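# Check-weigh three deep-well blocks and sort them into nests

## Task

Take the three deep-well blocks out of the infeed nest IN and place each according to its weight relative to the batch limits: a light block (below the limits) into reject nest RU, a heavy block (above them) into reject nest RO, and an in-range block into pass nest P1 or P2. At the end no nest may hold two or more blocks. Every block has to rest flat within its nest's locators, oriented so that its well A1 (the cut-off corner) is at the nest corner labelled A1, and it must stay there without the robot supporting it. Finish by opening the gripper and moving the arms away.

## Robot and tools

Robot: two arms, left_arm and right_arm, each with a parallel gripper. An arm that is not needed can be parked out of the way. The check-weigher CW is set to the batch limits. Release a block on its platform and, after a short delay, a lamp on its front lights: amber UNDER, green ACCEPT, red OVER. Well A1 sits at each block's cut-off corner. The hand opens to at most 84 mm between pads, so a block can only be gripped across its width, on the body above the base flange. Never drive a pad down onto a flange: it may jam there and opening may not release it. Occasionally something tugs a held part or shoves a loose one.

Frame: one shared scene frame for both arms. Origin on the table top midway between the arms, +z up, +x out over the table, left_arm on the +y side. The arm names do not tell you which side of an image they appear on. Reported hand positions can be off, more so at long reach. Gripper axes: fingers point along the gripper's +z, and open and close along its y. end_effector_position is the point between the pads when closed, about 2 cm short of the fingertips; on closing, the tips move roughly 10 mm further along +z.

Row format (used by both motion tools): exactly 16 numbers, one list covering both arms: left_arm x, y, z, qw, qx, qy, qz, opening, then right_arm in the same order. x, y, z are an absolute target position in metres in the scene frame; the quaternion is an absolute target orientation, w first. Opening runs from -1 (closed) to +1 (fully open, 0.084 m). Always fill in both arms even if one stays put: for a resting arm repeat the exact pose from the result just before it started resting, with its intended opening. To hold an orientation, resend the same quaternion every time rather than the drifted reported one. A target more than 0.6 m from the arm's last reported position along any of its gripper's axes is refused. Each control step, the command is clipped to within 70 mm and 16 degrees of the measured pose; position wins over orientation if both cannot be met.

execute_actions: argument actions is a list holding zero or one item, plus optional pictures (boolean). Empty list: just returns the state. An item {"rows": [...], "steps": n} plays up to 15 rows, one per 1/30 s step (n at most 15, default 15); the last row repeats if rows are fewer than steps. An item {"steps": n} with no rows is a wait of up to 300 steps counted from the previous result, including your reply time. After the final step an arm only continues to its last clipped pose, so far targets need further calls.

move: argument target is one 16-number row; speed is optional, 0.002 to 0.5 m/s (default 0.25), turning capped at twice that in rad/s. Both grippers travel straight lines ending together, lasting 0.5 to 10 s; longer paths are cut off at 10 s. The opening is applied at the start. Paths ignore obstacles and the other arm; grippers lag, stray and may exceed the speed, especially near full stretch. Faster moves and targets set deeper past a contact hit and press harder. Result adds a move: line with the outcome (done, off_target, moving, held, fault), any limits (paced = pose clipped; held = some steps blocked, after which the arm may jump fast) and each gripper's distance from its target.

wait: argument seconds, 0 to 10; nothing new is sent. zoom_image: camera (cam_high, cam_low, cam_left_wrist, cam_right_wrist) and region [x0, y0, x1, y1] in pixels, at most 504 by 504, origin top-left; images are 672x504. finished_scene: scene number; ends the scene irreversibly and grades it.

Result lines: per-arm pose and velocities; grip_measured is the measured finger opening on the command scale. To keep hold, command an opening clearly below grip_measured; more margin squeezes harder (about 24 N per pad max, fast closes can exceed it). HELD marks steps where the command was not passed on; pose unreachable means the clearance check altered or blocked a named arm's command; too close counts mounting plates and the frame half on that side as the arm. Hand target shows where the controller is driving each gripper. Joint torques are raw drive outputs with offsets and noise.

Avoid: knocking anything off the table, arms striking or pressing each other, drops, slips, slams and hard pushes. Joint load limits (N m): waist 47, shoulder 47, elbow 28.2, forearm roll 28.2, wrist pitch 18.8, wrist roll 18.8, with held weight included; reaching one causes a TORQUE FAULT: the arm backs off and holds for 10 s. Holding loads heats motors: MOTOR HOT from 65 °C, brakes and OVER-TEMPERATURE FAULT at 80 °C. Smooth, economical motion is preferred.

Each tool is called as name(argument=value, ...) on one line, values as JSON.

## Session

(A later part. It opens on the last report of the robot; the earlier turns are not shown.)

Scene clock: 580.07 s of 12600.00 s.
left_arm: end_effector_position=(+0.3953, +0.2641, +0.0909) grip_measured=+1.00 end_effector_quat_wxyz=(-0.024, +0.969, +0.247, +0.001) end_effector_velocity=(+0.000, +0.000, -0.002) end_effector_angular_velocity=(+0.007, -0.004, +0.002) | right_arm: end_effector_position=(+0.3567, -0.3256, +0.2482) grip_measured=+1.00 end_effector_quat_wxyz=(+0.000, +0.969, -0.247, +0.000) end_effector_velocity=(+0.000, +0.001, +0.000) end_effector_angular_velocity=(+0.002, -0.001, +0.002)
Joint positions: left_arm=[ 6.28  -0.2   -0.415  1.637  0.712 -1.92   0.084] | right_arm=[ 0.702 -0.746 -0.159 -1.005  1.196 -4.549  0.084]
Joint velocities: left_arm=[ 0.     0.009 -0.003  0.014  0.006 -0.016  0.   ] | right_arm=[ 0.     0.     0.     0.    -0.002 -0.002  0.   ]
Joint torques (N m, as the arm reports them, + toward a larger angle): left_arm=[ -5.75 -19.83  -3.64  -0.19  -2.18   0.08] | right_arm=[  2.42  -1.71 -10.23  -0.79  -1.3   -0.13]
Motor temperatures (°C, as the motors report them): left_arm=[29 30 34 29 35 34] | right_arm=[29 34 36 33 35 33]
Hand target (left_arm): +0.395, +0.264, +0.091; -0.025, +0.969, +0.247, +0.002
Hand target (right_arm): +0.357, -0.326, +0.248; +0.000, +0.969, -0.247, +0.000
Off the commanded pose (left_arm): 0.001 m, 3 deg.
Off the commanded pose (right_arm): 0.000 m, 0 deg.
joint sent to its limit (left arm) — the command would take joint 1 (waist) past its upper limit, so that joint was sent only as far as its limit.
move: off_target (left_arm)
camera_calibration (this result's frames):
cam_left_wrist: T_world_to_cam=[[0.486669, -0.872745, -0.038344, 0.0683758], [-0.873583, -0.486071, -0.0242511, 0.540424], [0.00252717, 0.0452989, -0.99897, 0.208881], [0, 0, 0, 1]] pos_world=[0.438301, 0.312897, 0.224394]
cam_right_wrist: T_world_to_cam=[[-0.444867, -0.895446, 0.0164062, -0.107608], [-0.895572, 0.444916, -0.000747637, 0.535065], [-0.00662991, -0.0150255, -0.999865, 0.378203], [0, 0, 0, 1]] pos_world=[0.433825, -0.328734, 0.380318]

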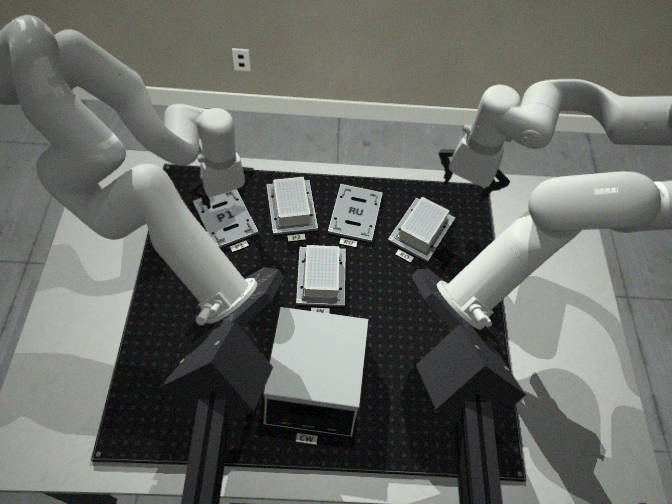

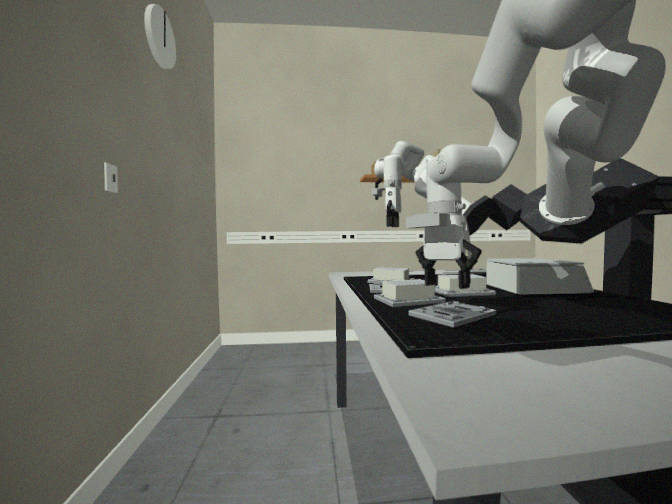

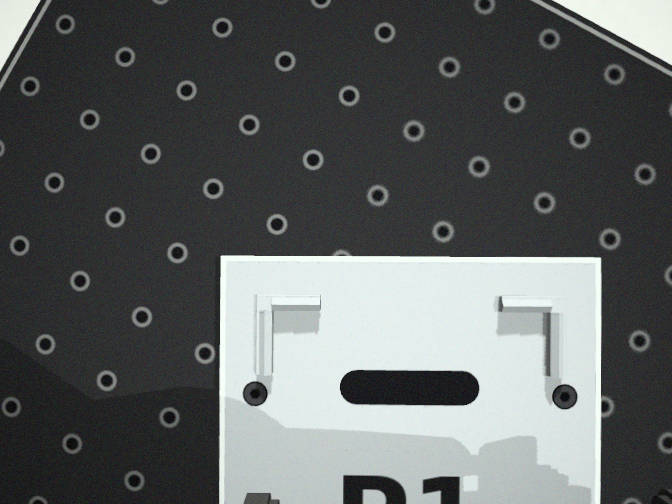

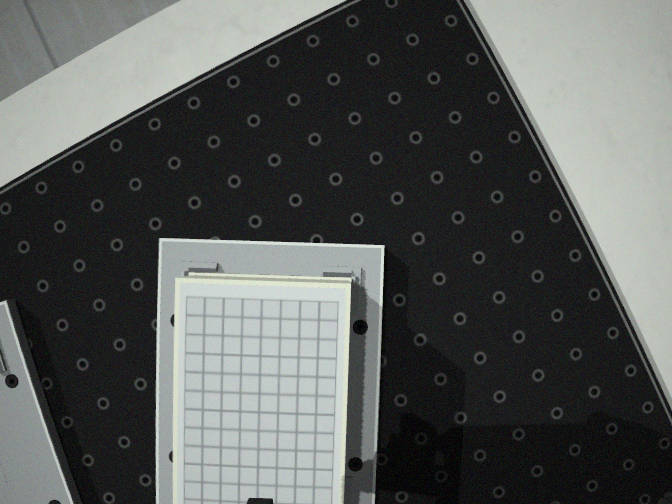

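move(target=[0.2206,0.002,0.22,0,0.99991,0.0135,0,1,0.3567,-0.3256,0.2482,0,0.969,-0.247,0,1], speed=0.15)

move(target=[-0.05,0.03,0.45,0,0.7071,-0.7071,0,1,0.3567,-0.3256,0.2482,0,0.969,-0.247,0,1], speed=0.25)

move(target=[-0.12,0.35,0.5,0,0,1,0,1,0.3567,-0.3256,0.2482,0,0.969,-0.247,0,1], speed=0.25)

move(target=[0.0,0.65,0.3,0,0.4536,0.8912,0,1,0.3567,-0.3256,0.2482,0,0.969,-0.247,0,1], speed=0.2)

Scene clock: 613.90 s of 12600.00 s.
left_arm: end_effector_position=(+0.2205, +0.0033, +0.2197) grip_measured=+1.00 end_effector_quat_wxyz=(-0.000, +1.000, +0.014, +0.001) end_effector_velocity=(-0.001, -0.002, +0.001) end_effector_angular_velocity=(+0.001, -0.002, -0.004) | right_arm: end_effector_position=(+0.3567, -0.3256, +0.2482) grip_measured=+1.00 end_effector_quat_wxyz=(+0.000, +0.969, -0.247, -0.000) end_effector_velocity=(+0.000, +0.001, +0.000) end_effector_angular_velocity=(+0.002, -0.001, -0.000)
Joint positions: left_arm=[ 5.2    0.409 -0.545  1.075  0.964 -2.123  0.084] | right_arm=[ 0.702 -0.746 -0.159 -1.005  1.196 -4.549  0.084]
Joint velocities: left_arm=[-0.007  0.007 -0.006 -0.005  0.003  0.002  0.   ] | right_arm=[ 0.001  0.    -0.    -0.    -0.002  0.001  0.   ]
Joint torques (N m, as the arm reports them, + toward a larger angle): left_arm=[-13.16 -17.03 -11.49  -0.44  -1.98  -0.01] | right_arm=[  2.98  -2.1  -10.24  -0.73  -1.09  -0.25]
Motor temperatures (°C, as the motors report them): left_arm=[29 30 33 29 35 34] | right_arm=[29 34 36 33 35 33]
Hand target (left_arm): +0.220, +0.003, +0.220; -0.000, +1.000, +0.014, +0.001
Hand target (right_arm): +0.357, -0.326, +0.248; -0.000, +0.969, -0.247, +0.000
Off the commanded pose (left_arm): 0.001 m, 0 deg.
Off the commanded pose (right_arm): 0.000 m, 0 deg.
After step 90, 28.03 s passed at rest.
move: done
camera_calibration (this result's frames):
cam_left_wrist: T_world_to_cam=[[0.0373679, -0.999271, 0.00776271, 0.0201348], [-0.999237, -0.0374525, -0.0110435, 0.287346], [0.0113262, -0.00734412, -0.999909, 0.348323], [0, 0, 0, 1]] pos_world=[0.282429, 0.0334401, 0.351308]
cam_right_wrist: T_world_to_cam=[[-0.444867, -0.895446, 0.0164062, -0.107608], [-0.895572, 0.444916, -0.000747498, 0.535065], [-0.00663006, -0.0150255, -0.999865, 0.378203], [0, 0, 0, 1]] pos_world=[0.433825, -0.328734, 0.380318]

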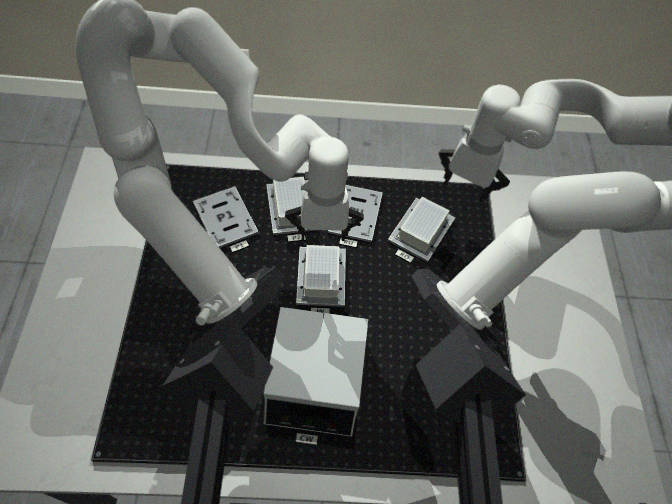

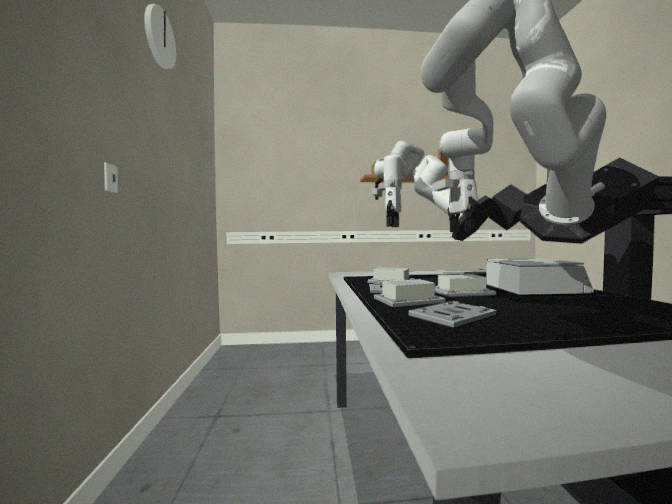

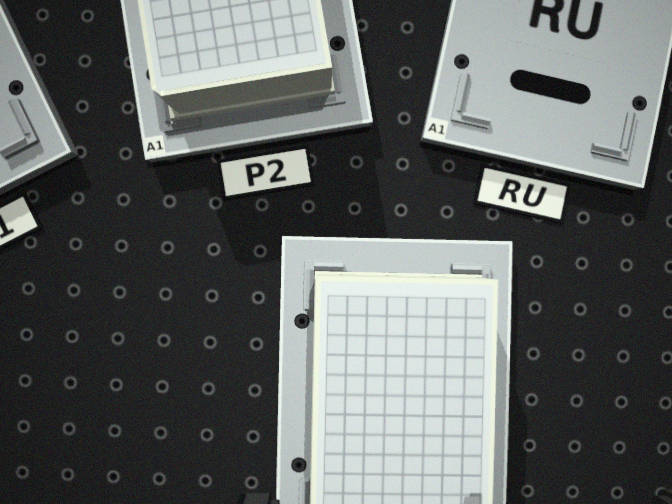

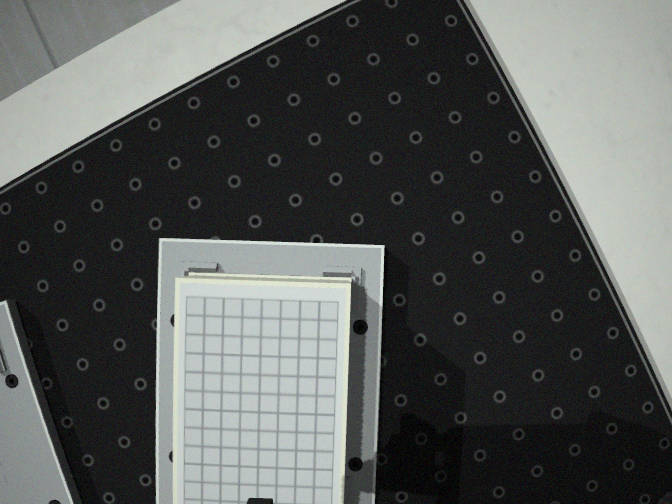

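Scene clock: 617.60 s of 12600.00 s.
left_arm: end_effector_position=(-0.0493, +0.0305, +0.4489) grip_measured=+1.00 end_effector_quat_wxyz=(-0.001, +0.708, -0.706, +0.001) end_effector_velocity=(-0.002, -0.000, +0.002) end_effector_angular_velocity=(+0.001, +0.000, -0.008) | right_arm: end_effector_position=(+0.3567, -0.3256, +0.2482) grip_measured=+1.00 end_effector_quat_wxyz=(-0.000, +0.969, -0.247, +0.000) end_effector_velocity=(+0.000, +0.000, +0.000) end_effector_angular_velocity=(+0.000, -0.001, +0.001)
Joint positions: left_arm=[ 4.147  0.499 -0.892  0.091  1.296 -0.635  0.084] | right_arm=[ 0.702 -0.746 -0.159 -1.005  1.196 -4.549  0.084]
Joint velocities: left_arm=[-0.003  0.005 -0.01  -0.003  0.006  0.008 -0.   ] | right_arm=[ 0.001  0.    -0.     0.     0.    -0.    -0.   ]
Joint torques (N m, as the arm reports them, + toward a larger angle): left_arm=[ -3.03 -19.15 -21.35  -0.6   -2.29   0.08] | right_arm=[  2.17  -1.71 -10.09  -0.95  -1.37  -0.33]
Motor temperatures (°C, as the motors report them): left_arm=[29 30 34 29 35 34] | right_arm=[29 34 36 33 35 33]
Hand target (left_arm): -0.050, +0.030, +0.449; -0.001, +0.708, -0.706, +0.001
Hand target (right_arm): +0.357, -0.326, +0.248; -0.000, +0.969, -0.247, +0.000
Off the commanded pose (left_arm): 0.001 m, 0 deg.
Off the commanded pose (right_arm): 0.000 m, 0 deg.
move: done
camera_calibration (this result's frames):
cam_left_wrist: T_world_to_cam=[[-0.9999, -0.0126022, 0.00639568, -0.0250298], [-0.01266, 0.999879, -0.00907146, 0.0374413], [-0.00628059, -0.00915153, -0.999938, 0.579925], [0, 0, 0, 1]] pos_world=[-0.0209111, -0.032445, 0.580389]
cam_right_wrist: T_world_to_cam=[[-0.444867, -0.895446, 0.0164061, -0.107608], [-0.895572, 0.444916, -0.000747609, 0.535065], [-0.0066299, -0.0150254, -0.999865, 0.378203], [0, 0, 0, 1]] pos_world=[0.433825, -0.328734, 0.380318]

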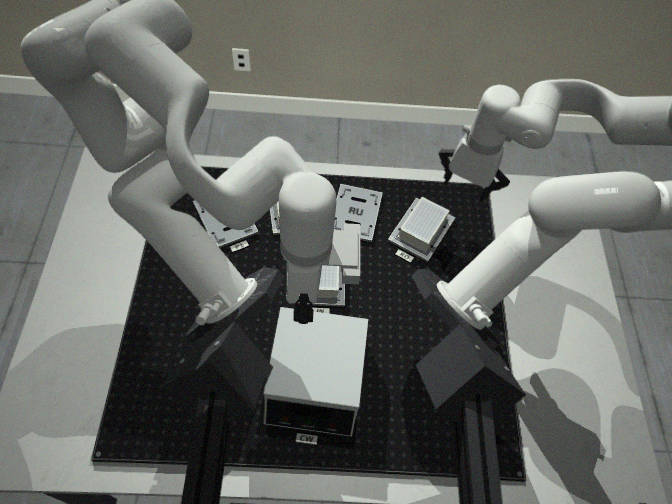

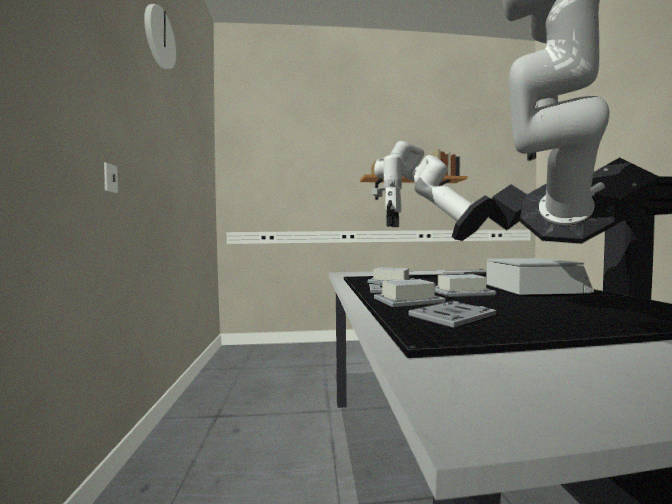

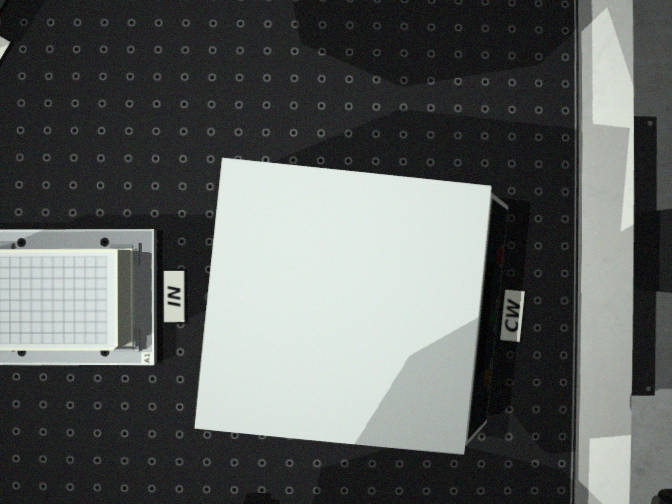

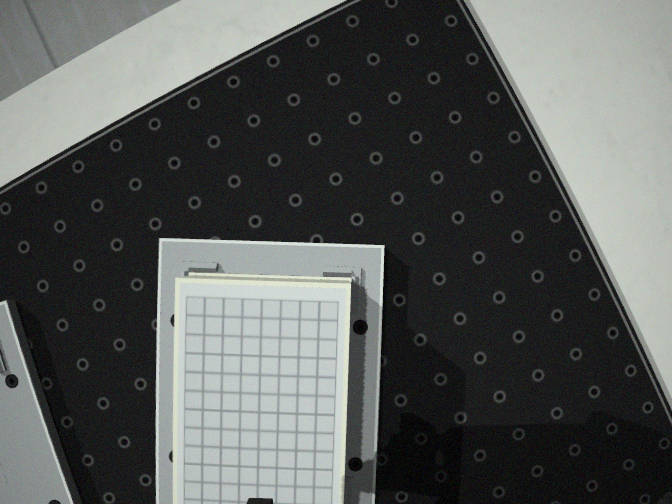

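Scene clock: 621.27 s of 12600.00 s.
left_arm: end_effector_position=(-0.1195, +0.3492, +0.4996) grip_measured=+1.00 end_effector_quat_wxyz=(+0.000, -0.001, +1.000, -0.001) end_effector_velocity=(-0.001, +0.002, +0.001) end_effector_angular_velocity=(-0.000, +0.000, -0.008) | right_arm: end_effector_position=(+0.3567, -0.3256, +0.2482) grip_measured=+1.00 end_effector_quat_wxyz=(+0.000, +0.969, -0.247, -0.000) end_effector_velocity=(-0.000, +0.000, +0.000) end_effector_angular_velocity=(+0.000, -0.000, -0.001)
Joint positions: left_arm=[ 3.5   -0.058 -0.812 -0.415  1.687  0.489  0.084] | right_arm=[ 0.702 -0.746 -0.159 -1.005  1.196 -4.549  0.084]
Joint velocities: left_arm=[-0.004 -0.    -0.004 -0.003  0.002  0.003  0.   ] | right_arm=[ 0.001  0.     0.    -0.     0.     0.001  0.   ]
Joint torques (N m, as the arm reports them, + toward a larger angle): left_arm=[  5.81  -4.55 -18.3   -0.49  -2.41   0.06] | right_arm=[  2.73  -2.15 -10.37  -1.    -1.    -0.18]
Motor temperatures (°C, as the motors report them): left_arm=[29 30 35 29 35 34] | right_arm=[29 34 36 33 35 33]
Hand target (left_arm): -0.120, +0.349, +0.500; -0.000, -0.001, +1.000, -0.001
Hand target (right_arm): +0.357, -0.326, +0.248; +0.000, +0.969, -0.247, +0.000
Off the commanded pose (left_arm): 0.001 m, 0 deg.
Off the commanded pose (right_arm): 0.000 m, 0 deg.
move: done
camera_calibration (this result's frames):
cam_left_wrist: T_world_to_cam=[[-0.0125558, 0.999899, 0.0066467, -0.327231], [0.99988, 0.0126154, -0.00899756, 0.184066], [-0.0090805, 0.00653293, -0.999937, 0.627253], [0, 0, 0, 1]] pos_world=[-0.182457, 0.320779, 0.631045]
cam_right_wrist: T_world_to_cam=[[-0.444867, -0.895446, 0.0164062, -0.107609], [-0.895572, 0.444916, -0.000747502, 0.535065], [-0.00663004, -0.0150255, -0.999865, 0.378203], [0, 0, 0, 1]] pos_world=[0.433825, -0.328734, 0.380318]

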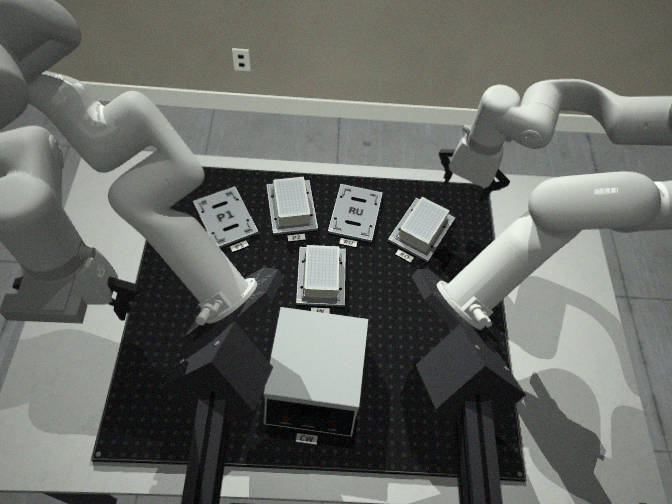

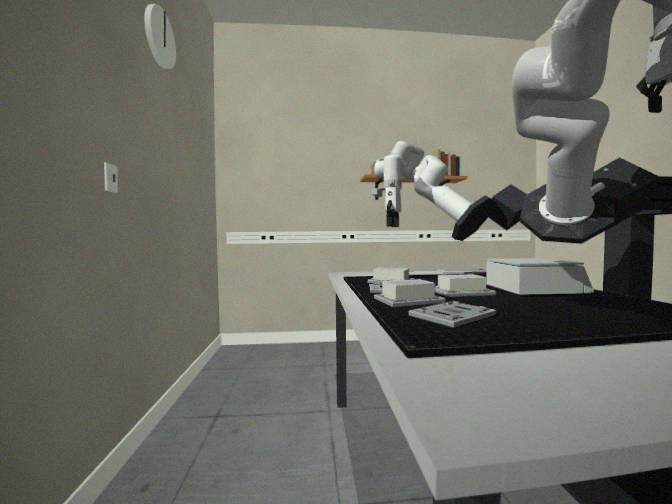

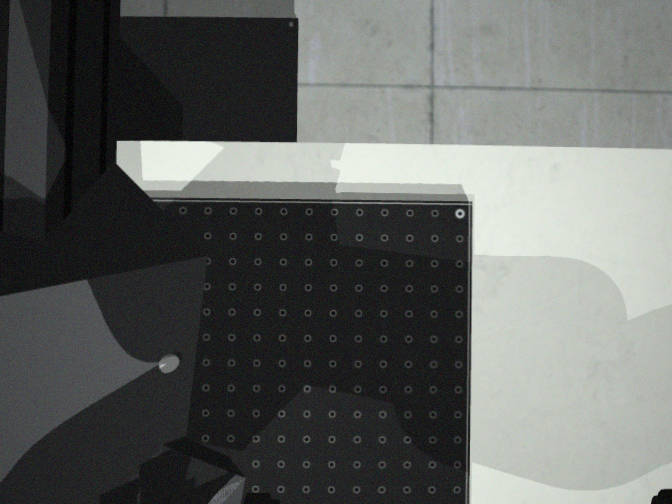

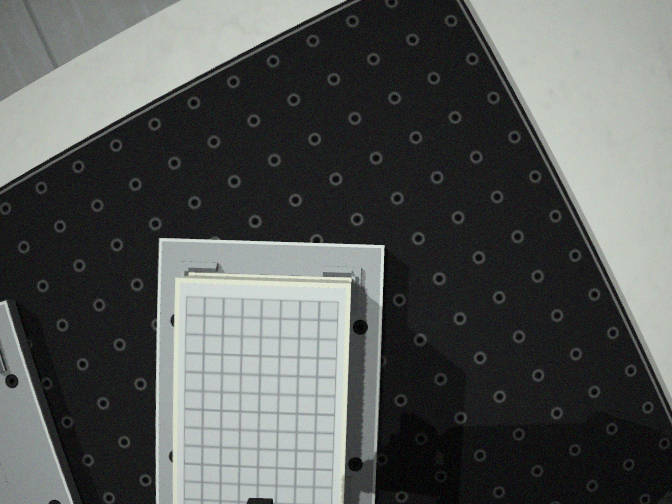

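Scene clock: 624.23 s of 12600.00 s.
left_arm: end_effector_position=(-0.0000, +0.6489, +0.3001) grip_measured=+1.00 end_effector_quat_wxyz=(-0.001, +0.453, +0.891, -0.002) end_effector_velocity=(-0.000, +0.002, -0.001) end_effector_angular_velocity=(-0.001, +0.002, -0.004) | right_arm: end_effector_position=(+0.3567, -0.3256, +0.2482) grip_measured=+1.00 end_effector_quat_wxyz=(+0.000, +0.969, -0.247, -0.000) end_effector_velocity=(-0.000, -0.000, -0.000) end_effector_angular_velocity=(-0.001, +0.001, +0.001)
Joint positions: left_arm=[ 2.389 -0.602 -0.578 -0.956  1.273  0.536  0.084] | right_arm=[ 0.702 -0.746 -0.159 -1.005  1.196 -4.549  0.084]
Joint velocities: left_arm=[-0.008  0.004 -0.004 -0.    -0.007 -0.001  0.   ] | right_arm=[ 0.001  0.     0.     0.001  0.001 -0.    -0.   ]
Joint torques (N m, as the arm reports them, + toward a larger angle): left_arm=[  6.36 -10.51 -13.25  -0.56  -2.22  -0.07] | right_arm=[  2.86  -1.84 -10.15  -1.08  -1.27  -0.16]
Motor temperatures (°C, as the motors report them): left_arm=[29 30 35 29 35 34] | right_arm=[29 34 36 33 35 33]
Hand target (left_arm): +0.000, +0.649, +0.300; -0.001, +0.454, +0.891, -0.002
Hand target (right_arm): +0.357, -0.326, +0.248; +0.000, +0.969, -0.247, -0.000
Off the commanded pose (left_arm): 0.001 m, 0 deg.
Off the commanded pose (right_arm): 0.000 m, 0 deg.
move: done
camera_calibration (this result's frames):
cam_left_wrist: T_world_to_cam=[[0.802593, 0.59651, 0.0045104, -0.36165], [0.596525, -0.802546, -0.00884312, 0.587922], [-0.0016552, 0.00978799, -0.999951, 0.424786], [0, 0, 0, 1]] pos_world=[-0.0597488, 0.683404, 0.431596]
cam_right_wrist: T_world_to_cam=[[-0.444867, -0.895446, 0.0164062, -0.107608], [-0.895572, 0.444916, -0.000747462, 0.535065], [-0.00663008, -0.0150255, -0.999865, 0.378203], [0, 0, 0, 1]] pos_world=[0.433825, -0.328734, 0.380318]

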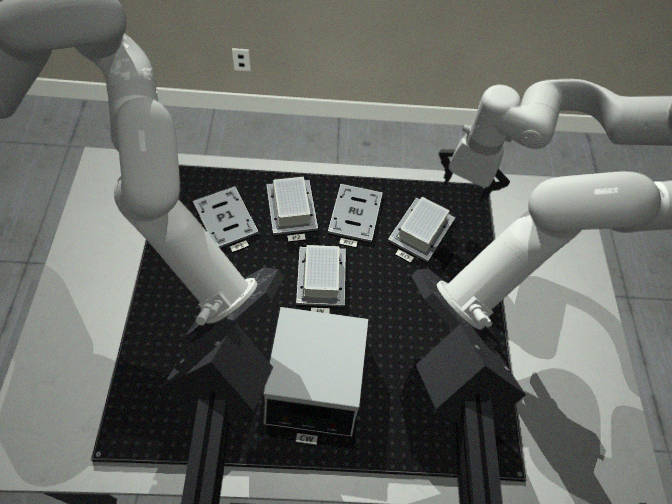

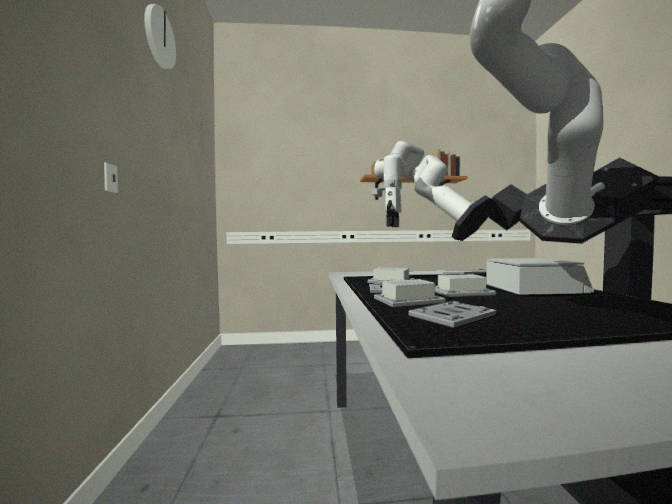

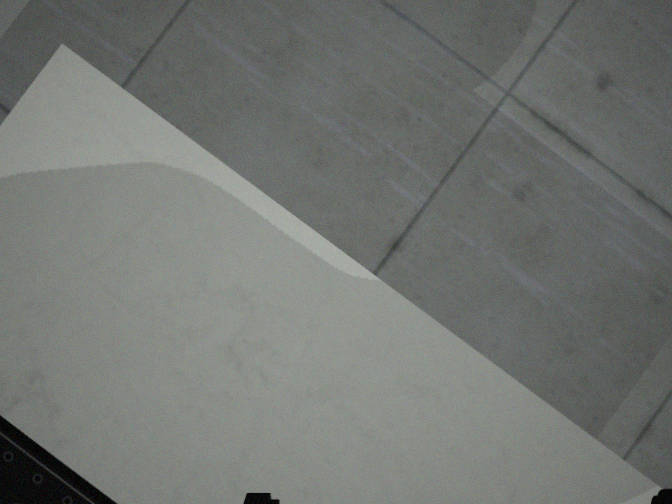

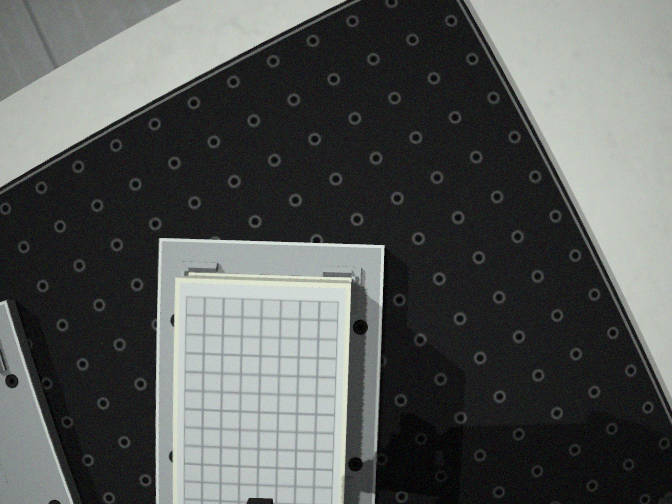

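move(target=[0.30,0.78,0.16,0,0.8253,0.5646,0,1,0.3567,-0.3256,0.2482,0,0.969,-0.247,0,1], speed=0.15)

move(target=[0.52,0.5,0.16,0,0.969,0.247,0,1,0.3567,-0.3256,0.2482,0,0.969,-0.247,0,1], speed=0.15)

Scene clock: 635.63 s of 12600.00 s.
left_arm: end_effector_position=(+0.2999, +0.7795, +0.1601) grip_measured=+1.00 end_effector_quat_wxyz=(-0.001, +0.826, +0.564, -0.001) end_effector_velocity=(+0.001, +0.001, -0.001) end_effector_angular_velocity=(-0.002, +0.003, -0.003) | right_arm: end_effector_position=(+0.3567, -0.3256, +0.2482) grip_measured=+1.00 end_effector_quat_wxyz=(-0.000, +0.969, -0.247, +0.000) end_effector_velocity=(-0.000, +0.000, +0.000) end_effector_angular_velocity=(+0.000, +0.000, +0.000)
Joint positions: left_arm=[ 1.261 -0.447 -0.916 -0.55   0.563  0.409  0.084] | right_arm=[ 0.702 -0.746 -0.159 -1.005  1.196 -4.549  0.084]
Joint velocities: left_arm=[-0.001  0.005 -0.007  0.007  0.003 -0.004 -0.   ] | right_arm=[ 0. -0.  0.  0.  0. -0. -0.]
Joint torques (N m, as the arm reports them, + toward a larger angle): left_arm=[  4.5  -35.02 -15.04  -0.69  -2.17  -0.08] | right_arm=[  2.17  -2.01 -10.02  -0.8   -1.33  -0.28]
Motor temperatures (°C, as the motors report them): left_arm=[29 30 35 29 35 34] | right_arm=[29 34 36 33 35 33]
Hand target (left_arm): +0.300, +0.780, +0.160; -0.001, +0.826, +0.564, -0.001
Hand target (right_arm): +0.357, -0.326, +0.248; +0.000, +0.969, -0.247, +0.000
Off the commanded pose (left_arm): 0.001 m, 0 deg.
Off the commanded pose (right_arm): 0.000 m, 0 deg.
After step 90, 4.57 s passed at rest.
move: done
camera_calibration (this result's frames):
cam_left_wrist: T_world_to_cam=[[0.9348, -0.355135, 0.00533571, 0.0224178], [-0.355081, -0.934792, -0.00895867, 0.901103], [0.00816932, 0.00647995, -0.999946, 0.283728], [0, 0, 0, 1]] pos_world=[0.296691, 0.848467, 0.291666]
cam_right_wrist: T_world_to_cam=[[-0.444868, -0.895446, 0.016406, -0.107608], [-0.895572, 0.444916, -0.000747689, 0.535065], [-0.00662976, -0.0150253, -0.999865, 0.378203], [0, 0, 0, 1]] pos_world=[0.433825, -0.328734, 0.380318]

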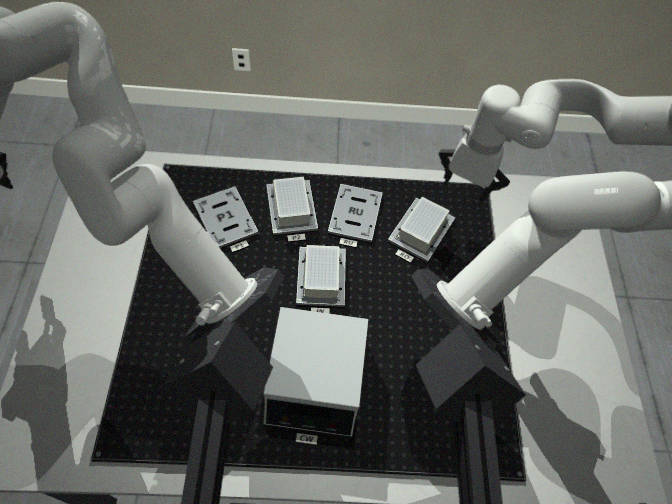

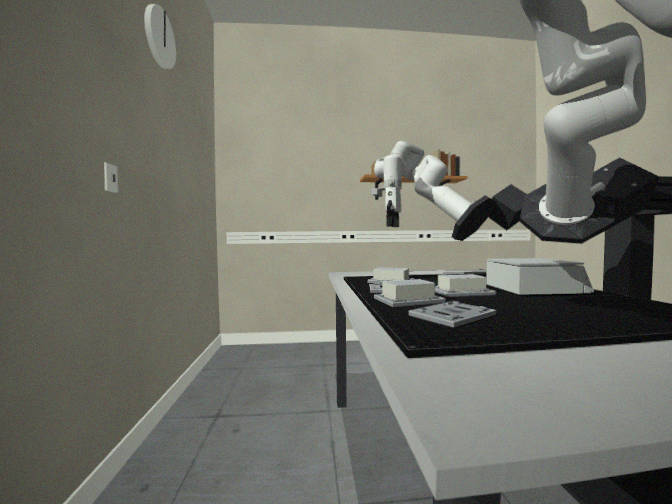

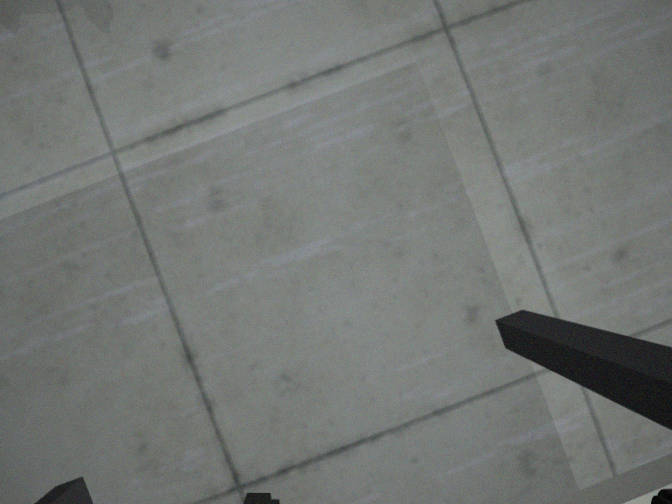

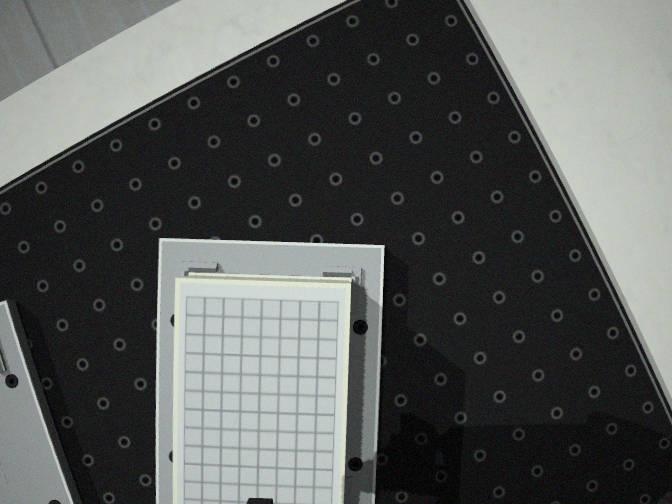

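Scene clock: 638.53 s of 12600.00 s.
left_arm: end_effector_position=(+0.5193, +0.5003, +0.1610) grip_measured=+1.00 end_effector_quat_wxyz=(-0.001, +0.969, +0.247, +0.000) end_effector_velocity=(+0.001, -0.002, -0.000) end_effector_angular_velocity=(+0.003, +0.005, -0.002) | right_arm: end_effector_position=(+0.3567, -0.3256, +0.2482) grip_measured=+1.00 end_effector_quat_wxyz=(+0.000, +0.969, -0.247, +0.000) end_effector_velocity=(+0.000, +0.001, +0.000) end_effector_angular_velocity=(+0.002, -0.001, -0.000)
Joint positions: left_arm=[ 0.363 -0.516 -0.733  0.825  0.577 -0.688  0.084] | right_arm=[ 0.702 -0.746 -0.159 -1.005  1.196 -4.549  0.084]
Joint velocities: left_arm=[-0.009  0.006 -0.005  0.011  0.011 -0.013 -0.   ] | right_arm=[ 0.001  0.     0.     0.    -0.002  0.001 -0.   ]
Joint torques (N m, as the arm reports them, + toward a larger angle): left_arm=[ -3.41 -29.3  -12.81  -0.64  -2.23  -0.06] | right_arm=[  2.66  -1.65 -10.66  -0.9   -1.34  -0.3 ]
Motor temperatures (°C, as the motors report them): left_arm=[29 30 35 29 35 34] | right_arm=[29 34 36 33 35 33]
Hand target (left_arm): +0.520, +0.500, +0.161; -0.001, +0.969, +0.246, +0.000
Hand target (right_arm): +0.357, -0.326, +0.248; +0.000, +0.969, -0.247, +0.000
Off the commanded pose (left_arm): 0.001 m, 0 deg.
Off the commanded pose (right_arm): 0.000 m, 0 deg.
move: done
camera_calibration (this result's frames):
cam_left_wrist: T_world_to_cam=[[0.486371, -0.873733, 0.00573846, 0.210346], [-0.873668, -0.486405, -0.010669, 0.763293], [0.0121131, 0.000175579, -0.999927, 0.285666], [0, 0, 0, 1]] pos_world=[0.561098, 0.555006, 0.292582]
cam_right_wrist: T_world_to_cam=[[-0.444868, -0.895446, 0.0164062, -0.107608], [-0.895572, 0.444916, -0.000747541, 0.535065], [-0.00663001, -0.0150255, -0.999865, 0.378203], [0, 0, 0, 1]] pos_world=[0.433825, -0.328734, 0.380318]

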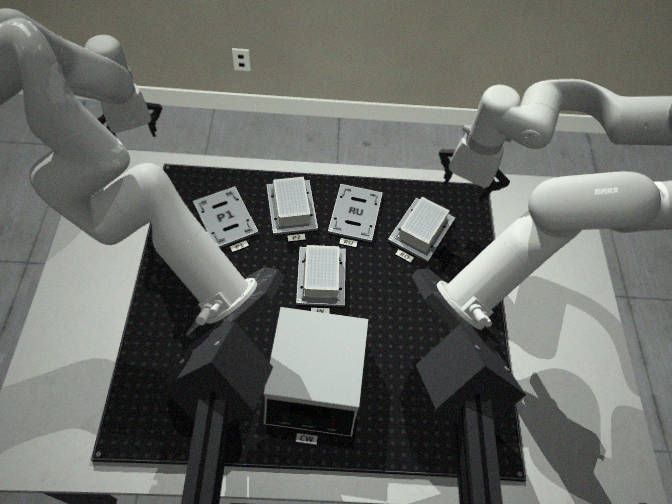

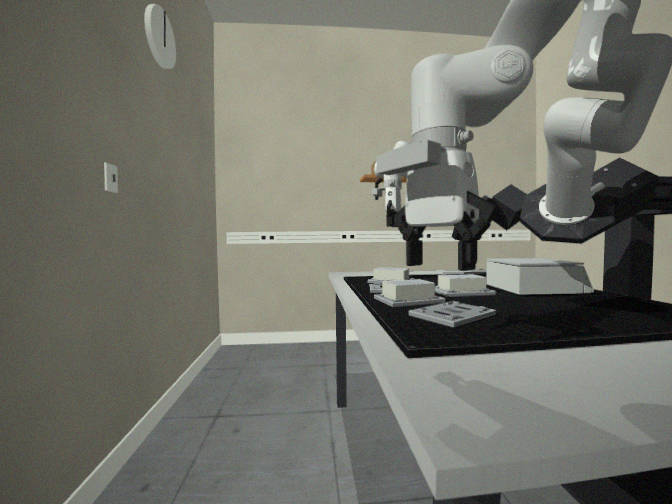

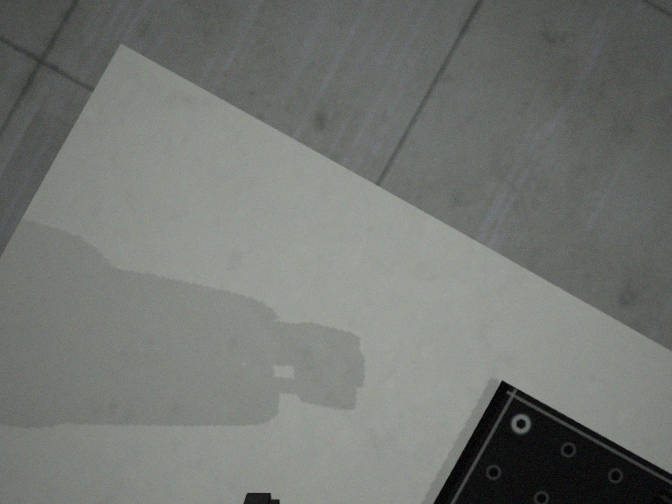

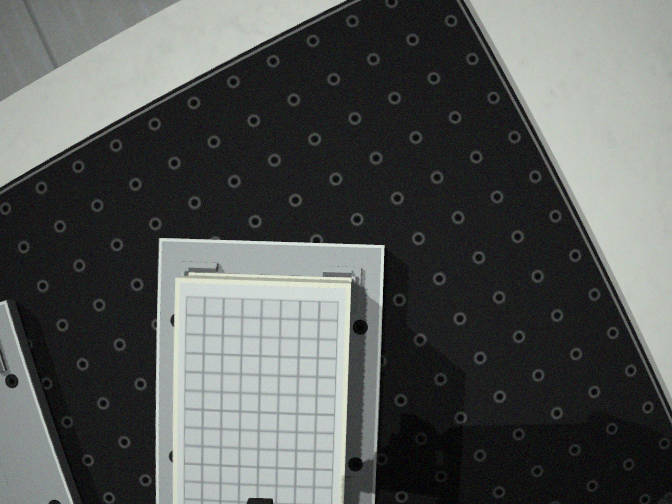

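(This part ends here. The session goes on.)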